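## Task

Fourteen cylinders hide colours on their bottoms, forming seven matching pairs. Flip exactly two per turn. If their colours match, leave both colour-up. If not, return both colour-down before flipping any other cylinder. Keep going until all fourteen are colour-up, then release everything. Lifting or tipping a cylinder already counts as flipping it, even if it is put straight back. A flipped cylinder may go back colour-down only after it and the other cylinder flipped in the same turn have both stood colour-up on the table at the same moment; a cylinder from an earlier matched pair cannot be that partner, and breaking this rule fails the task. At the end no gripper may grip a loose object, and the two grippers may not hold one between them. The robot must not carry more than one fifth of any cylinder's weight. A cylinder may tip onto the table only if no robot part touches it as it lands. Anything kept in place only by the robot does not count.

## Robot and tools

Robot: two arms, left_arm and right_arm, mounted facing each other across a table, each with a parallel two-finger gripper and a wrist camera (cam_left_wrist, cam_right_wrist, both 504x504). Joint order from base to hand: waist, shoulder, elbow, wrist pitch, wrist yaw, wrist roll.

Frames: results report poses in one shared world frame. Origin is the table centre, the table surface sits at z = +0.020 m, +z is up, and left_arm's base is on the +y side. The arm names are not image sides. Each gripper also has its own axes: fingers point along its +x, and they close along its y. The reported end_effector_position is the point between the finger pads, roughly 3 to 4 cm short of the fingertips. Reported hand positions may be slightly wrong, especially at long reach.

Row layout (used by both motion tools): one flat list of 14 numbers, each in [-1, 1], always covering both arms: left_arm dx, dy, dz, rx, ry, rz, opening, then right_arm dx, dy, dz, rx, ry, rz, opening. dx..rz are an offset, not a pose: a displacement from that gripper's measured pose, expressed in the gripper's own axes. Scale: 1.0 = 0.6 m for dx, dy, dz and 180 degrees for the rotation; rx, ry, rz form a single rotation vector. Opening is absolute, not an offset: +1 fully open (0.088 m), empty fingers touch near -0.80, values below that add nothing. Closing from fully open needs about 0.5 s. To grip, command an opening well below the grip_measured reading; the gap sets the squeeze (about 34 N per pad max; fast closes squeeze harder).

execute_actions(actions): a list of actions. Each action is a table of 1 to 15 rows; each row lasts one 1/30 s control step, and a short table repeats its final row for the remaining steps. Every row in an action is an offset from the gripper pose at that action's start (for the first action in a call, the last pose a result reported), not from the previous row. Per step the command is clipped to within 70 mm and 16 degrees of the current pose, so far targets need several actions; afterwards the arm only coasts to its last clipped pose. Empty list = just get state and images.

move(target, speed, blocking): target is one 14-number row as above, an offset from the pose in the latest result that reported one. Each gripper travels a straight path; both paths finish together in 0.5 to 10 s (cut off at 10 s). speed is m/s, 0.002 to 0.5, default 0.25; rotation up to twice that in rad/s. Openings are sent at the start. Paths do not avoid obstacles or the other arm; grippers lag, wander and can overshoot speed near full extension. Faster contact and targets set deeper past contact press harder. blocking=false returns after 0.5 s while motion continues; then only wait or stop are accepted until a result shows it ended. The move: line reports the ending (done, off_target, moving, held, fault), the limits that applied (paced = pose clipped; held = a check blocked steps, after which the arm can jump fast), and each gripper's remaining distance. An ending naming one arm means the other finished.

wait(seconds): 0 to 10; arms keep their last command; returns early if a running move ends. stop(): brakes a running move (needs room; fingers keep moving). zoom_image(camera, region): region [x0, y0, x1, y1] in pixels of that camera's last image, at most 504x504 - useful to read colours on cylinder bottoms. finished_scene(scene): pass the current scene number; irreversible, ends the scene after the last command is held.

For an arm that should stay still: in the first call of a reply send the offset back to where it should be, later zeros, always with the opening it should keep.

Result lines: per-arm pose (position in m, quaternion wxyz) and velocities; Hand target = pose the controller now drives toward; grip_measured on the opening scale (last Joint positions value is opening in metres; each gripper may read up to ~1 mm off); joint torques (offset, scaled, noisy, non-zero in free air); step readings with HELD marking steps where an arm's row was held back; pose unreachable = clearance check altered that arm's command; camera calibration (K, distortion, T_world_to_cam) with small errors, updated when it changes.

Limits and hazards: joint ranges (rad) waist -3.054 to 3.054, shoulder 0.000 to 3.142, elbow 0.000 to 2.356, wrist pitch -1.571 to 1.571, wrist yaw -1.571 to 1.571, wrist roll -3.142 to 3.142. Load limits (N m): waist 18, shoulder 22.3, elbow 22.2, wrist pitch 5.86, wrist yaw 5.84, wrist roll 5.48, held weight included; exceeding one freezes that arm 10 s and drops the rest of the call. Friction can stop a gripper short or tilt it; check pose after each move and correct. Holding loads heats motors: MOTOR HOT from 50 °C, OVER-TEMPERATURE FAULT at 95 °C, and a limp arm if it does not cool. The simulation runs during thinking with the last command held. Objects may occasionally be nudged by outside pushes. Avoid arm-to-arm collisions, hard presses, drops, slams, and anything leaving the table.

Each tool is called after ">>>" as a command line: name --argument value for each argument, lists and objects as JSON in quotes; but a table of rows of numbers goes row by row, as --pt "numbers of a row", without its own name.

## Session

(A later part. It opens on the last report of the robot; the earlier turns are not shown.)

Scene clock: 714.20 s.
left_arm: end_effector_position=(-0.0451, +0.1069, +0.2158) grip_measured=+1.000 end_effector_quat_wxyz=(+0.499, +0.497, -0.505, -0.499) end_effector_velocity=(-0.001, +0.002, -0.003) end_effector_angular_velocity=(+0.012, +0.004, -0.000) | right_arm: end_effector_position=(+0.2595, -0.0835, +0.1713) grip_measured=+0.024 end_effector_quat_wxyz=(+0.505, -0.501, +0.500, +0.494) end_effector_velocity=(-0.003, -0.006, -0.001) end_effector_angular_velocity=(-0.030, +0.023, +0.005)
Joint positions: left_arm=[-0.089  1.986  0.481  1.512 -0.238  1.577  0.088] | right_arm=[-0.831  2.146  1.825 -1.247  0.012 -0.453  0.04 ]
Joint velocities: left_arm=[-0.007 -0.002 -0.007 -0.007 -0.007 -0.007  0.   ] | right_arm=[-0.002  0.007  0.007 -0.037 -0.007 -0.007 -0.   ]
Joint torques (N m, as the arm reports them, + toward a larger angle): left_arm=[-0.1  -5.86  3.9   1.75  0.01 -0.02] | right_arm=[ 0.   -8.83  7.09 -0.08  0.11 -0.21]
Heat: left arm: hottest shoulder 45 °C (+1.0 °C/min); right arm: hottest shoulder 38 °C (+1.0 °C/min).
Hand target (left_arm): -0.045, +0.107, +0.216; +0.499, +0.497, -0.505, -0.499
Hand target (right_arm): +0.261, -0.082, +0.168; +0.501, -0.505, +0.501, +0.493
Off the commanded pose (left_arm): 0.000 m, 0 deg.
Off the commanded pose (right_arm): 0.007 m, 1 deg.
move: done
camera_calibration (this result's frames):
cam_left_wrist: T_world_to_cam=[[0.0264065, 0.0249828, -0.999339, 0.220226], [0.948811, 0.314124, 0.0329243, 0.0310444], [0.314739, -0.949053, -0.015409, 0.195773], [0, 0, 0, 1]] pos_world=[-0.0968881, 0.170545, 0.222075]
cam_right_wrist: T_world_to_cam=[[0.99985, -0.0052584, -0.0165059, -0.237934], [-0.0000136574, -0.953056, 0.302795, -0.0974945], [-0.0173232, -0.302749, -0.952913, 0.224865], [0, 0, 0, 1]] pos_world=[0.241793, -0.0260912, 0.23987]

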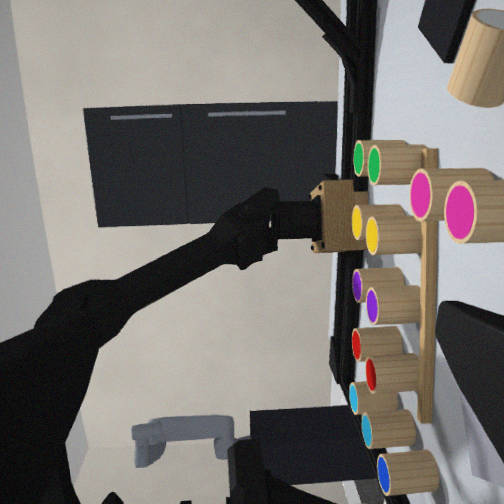

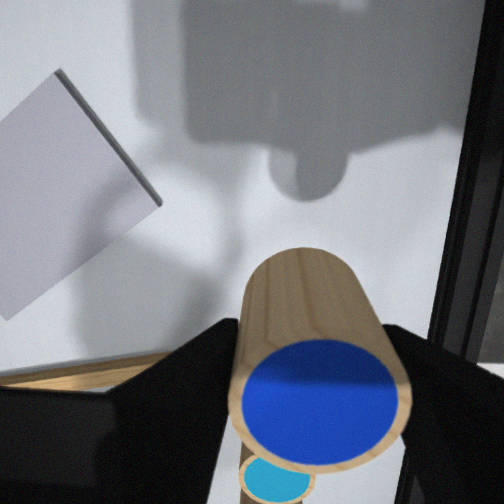

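>>> move --target '[0,0,0,0,0,0,1,0.155,0,0.003,0,0.004,0,-0.4]' --speed 0.07

>>> move --target '[0,0,0,0,0,0,1,0,0,0,0,0,0,0.5]'

>>> move --target '[0,0,0,0,0,0,1,-0.13,0,0,0,0,0,0.5]'

Scene clock: 718.10 s.
left_arm: end_effector_position=(-0.0451, +0.1070, +0.2157) grip_measured=+1.000 end_effector_quat_wxyz=(+0.499, +0.498, -0.505, -0.499) end_effector_velocity=(+0.002, +0.000, -0.001) end_effector_angular_velocity=(+0.007, +0.020, +0.010) | right_arm: end_effector_position=(+0.2625, -0.0782, +0.0889) grip_measured=+0.024 end_effector_quat_wxyz=(+0.510, -0.500, +0.495, +0.494) end_effector_velocity=(+0.000, +0.001, -0.002) end_effector_angular_velocity=(+0.005, +0.005, +0.005)
Joint positions: left_arm=[-0.089  1.986  0.481  1.512 -0.238  1.577  0.088] | right_arm=[-0.831  2.232  1.629 -0.951  0.015 -0.453  0.04 ]
Joint velocities: left_arm=[ 0.002 -0.002 -0.002 -0.007 -0.007 -0.022  0.   ] | right_arm=[-0.002  0.002 -0.002  0.007 -0.007 -0.007 -0.   ]
Joint torques (N m, as the arm reports them, + toward a larger angle): left_arm=[-0.01 -5.68  3.89  1.74  0.01 -0.03] | right_arm=[ 0.17 -8.94  3.77  0.49  0.09  0.04]
Heat: left arm: hottest shoulder 44 °C (-1.0 °C/min); right arm: hottest shoulder 39 °C (+2.0 °C/min).
Hand target (left_arm): -0.045, +0.107, +0.216; +0.499, +0.498, -0.505, -0.499
Hand target (right_arm): +0.260, -0.082, +0.079; +0.502, -0.504, +0.503, +0.490
Off the commanded pose (left_arm): 0.000 m, 0 deg.
Off the commanded pose (right_arm): 0.011 m, 1 deg.
move: off_target (right_arm)
camera_calibration (this result's frames):
cam_left_wrist: T_world_to_cam=[[0.0264993, 0.0253526, -0.999327, 0.220075], [0.948808, 0.314112, 0.0331285, 0.0309564], [0.314741, -0.949047, -0.015731, 0.195917], [0, 0, 0, 1]] pos_world=[-0.0968666, 0.170632, 0.221983]
cam_right_wrist: T_world_to_cam=[[0.999952, -0.00514151, -0.00838475, -0.243004], [-0.0024689, -0.956406, 0.292029, -0.0662026], [-0.0095207, -0.291994, -0.956373, 0.147042], [0, 0, 0, 1]] pos_world=[0.244229, -0.0216305, 0.157923]

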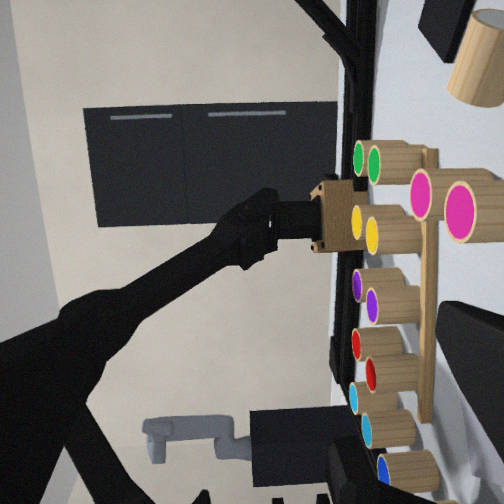

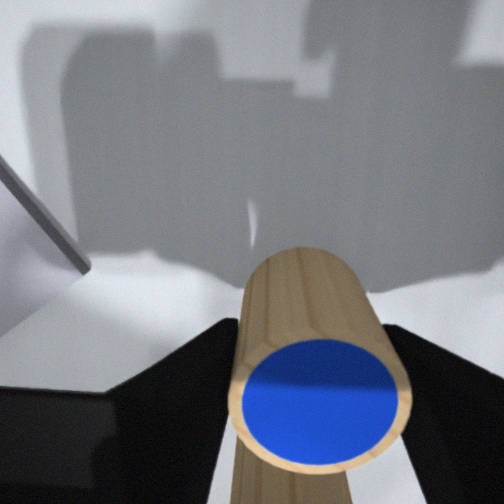

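Scene clock: 718.77 s.
left_arm: end_effector_position=(-0.0451, +0.1070, +0.2157) grip_measured=+1.000 end_effector_quat_wxyz=(+0.499, +0.498, -0.505, -0.499) end_effector_velocity=(+0.000, +0.001, -0.001) end_effector_angular_velocity=(+0.007, +0.020, +0.005) | right_arm: end_effector_position=(+0.2625, -0.0782, +0.0889) grip_measured=+0.498 end_effector_quat_wxyz=(+0.510, -0.500, +0.495, +0.494) end_effector_velocity=(-0.005, -0.000, -0.002) end_effector_angular_velocity=(-0.001, +0.025, +0.010)
Joint positions: left_arm=[-0.089  1.986  0.481  1.512 -0.238  1.577  0.088] | right_arm=[-0.831  2.232  1.629 -0.951  0.015 -0.453  0.063]
Joint velocities: left_arm=[-0.002 -0.002 -0.002 -0.007 -0.007 -0.022  0.   ] | right_arm=[ 0.002  0.002 -0.002 -0.007 -0.022 -0.007  0.001]
Joint torques (N m, as the arm reports them, + toward a larger angle): left_arm=[ 0.02 -5.73  3.92  1.72  0.02 -0.05] | right_arm=[  0.05 -10.8    5.28   0.11  -0.01  -0.01]
Heat: left arm: hottest shoulder 44 °C (-1.0 °C/min); right arm: hottest shoulder 39 °C (+2.0 °C/min).
Hand target (left_arm): -0.045, +0.107, +0.216; +0.499, +0.498, -0.505, -0.499
Hand target (right_arm): +0.262, -0.078, +0.089; +0.510, -0.500, +0.495, +0.494
Off the commanded pose (left_arm): 0.000 m, 0 deg.
Off the commanded pose (right_arm): 0.000 m, 0 deg.
move: done
camera_calibration (this result's frames):
cam_left_wrist: T_world_to_cam=[[0.0264993, 0.0253526, -0.999327, 0.220075], [0.948808, 0.314112, 0.0331285, 0.0309564], [0.314741, -0.949047, -0.015731, 0.195917], [0, 0, 0, 1]] pos_world=[-0.0968666, 0.170632, 0.221983]
cam_right_wrist: T_world_to_cam=[[0.999952, -0.00514151, -0.00838475, -0.243004], [-0.0024689, -0.956406, 0.292029, -0.0662026], [-0.0095207, -0.291994, -0.956373, 0.147042], [0, 0, 0, 1]] pos_world=[0.244229, -0.0216305, 0.157923]

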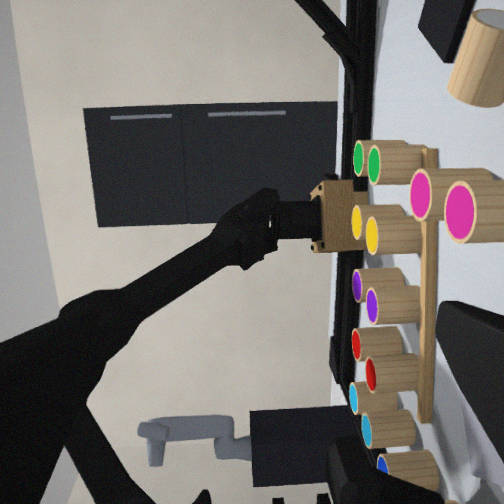

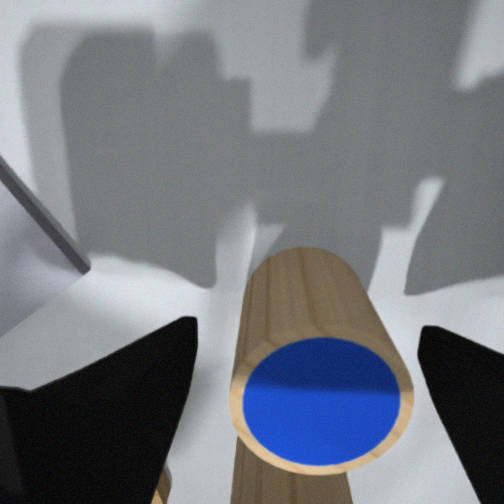

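Scene clock: 719.67 s.
left_arm: end_effector_position=(-0.0451, +0.1070, +0.2157) grip_measured=+1.000 end_effector_quat_wxyz=(+0.499, +0.498, -0.505, -0.499) end_effector_velocity=(+0.002, +0.000, -0.004) end_effector_angular_velocity=(+0.021, +0.002, +0.010) | right_arm: end_effector_position=(+0.2610, -0.0810, +0.1637) grip_measured=+0.500 end_effector_quat_wxyz=(+0.507, -0.501, +0.498, +0.493) end_effector_velocity=(+0.002, -0.006, +0.004) end_effector_angular_velocity=(-0.023, +0.003, -0.015)
Joint positions: left_arm=[-0.089  1.986  0.481  1.512 -0.238  1.577  0.088] | right_arm=[-0.831  2.156  1.811 -1.217  0.015 -0.453  0.063]
Joint velocities: left_arm=[ 0.002 -0.002 -0.002 -0.022 -0.007 -0.007  0.   ] | right_arm=[-0.007 -0.002  0.012 -0.037  0.007  0.007  0.   ]
Joint torques (N m, as the arm reports them, + toward a larger angle): left_arm=[-0.05 -5.79  3.83  1.7   0.   -0.01] | right_arm=[  0.27 -10.7    6.94  -0.08  -0.03   0.06]
Heat: left arm: hottest shoulder 44 °C (-1.0 °C/min); right arm: hottest shoulder 40 °C (+3.0 °C/min).
Hand target (left_arm): -0.045, +0.107, +0.216; +0.499, +0.498, -0.505, -0.499
Hand target (right_arm): +0.261, -0.079, +0.167; +0.510, -0.500, +0.495, +0.494
Off the commanded pose (left_arm): 0.000 m, 0 deg.
Off the commanded pose (right_arm): 0.004 m, 0 deg.
move: done
camera_calibration (this result's frames):
cam_left_wrist: T_world_to_cam=[[0.0264993, 0.0253526, -0.999327, 0.220075], [0.948808, 0.314112, 0.0331285, 0.0309564], [0.314741, -0.949047, -0.015731, 0.195917], [0, 0, 0, 1]] pos_world=[-0.0968666, 0.170632, 0.221983]
cam_right_wrist: T_world_to_cam=[[0.999913, -0.0052184, -0.0120933, -0.240372], [-0.00136103, -0.954186, 0.29921, -0.0920424], [-0.0131006, -0.299167, -0.954111, 0.217756], [0, 0, 0, 1]] pos_world=[0.243079, -0.0239346, 0.232396]

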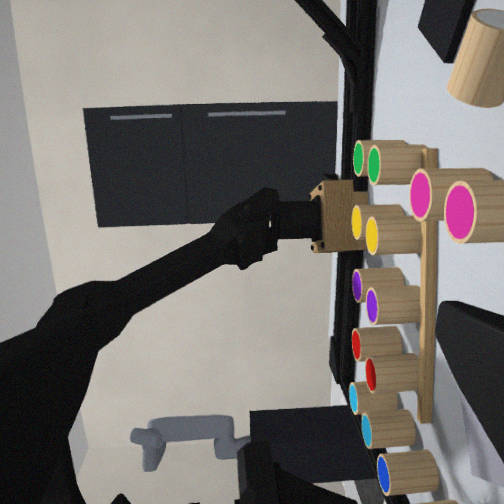

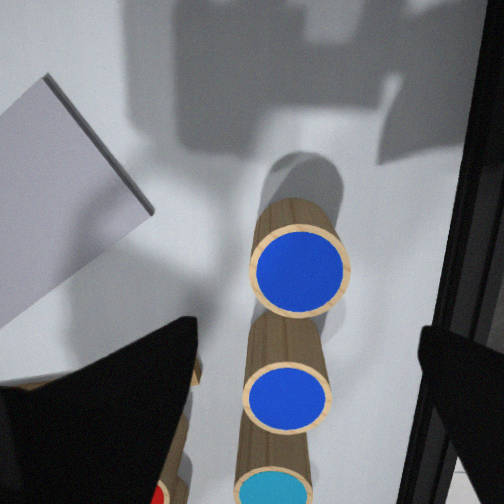

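>>> finished_scene --scene 2

The scene is finished: the task was done.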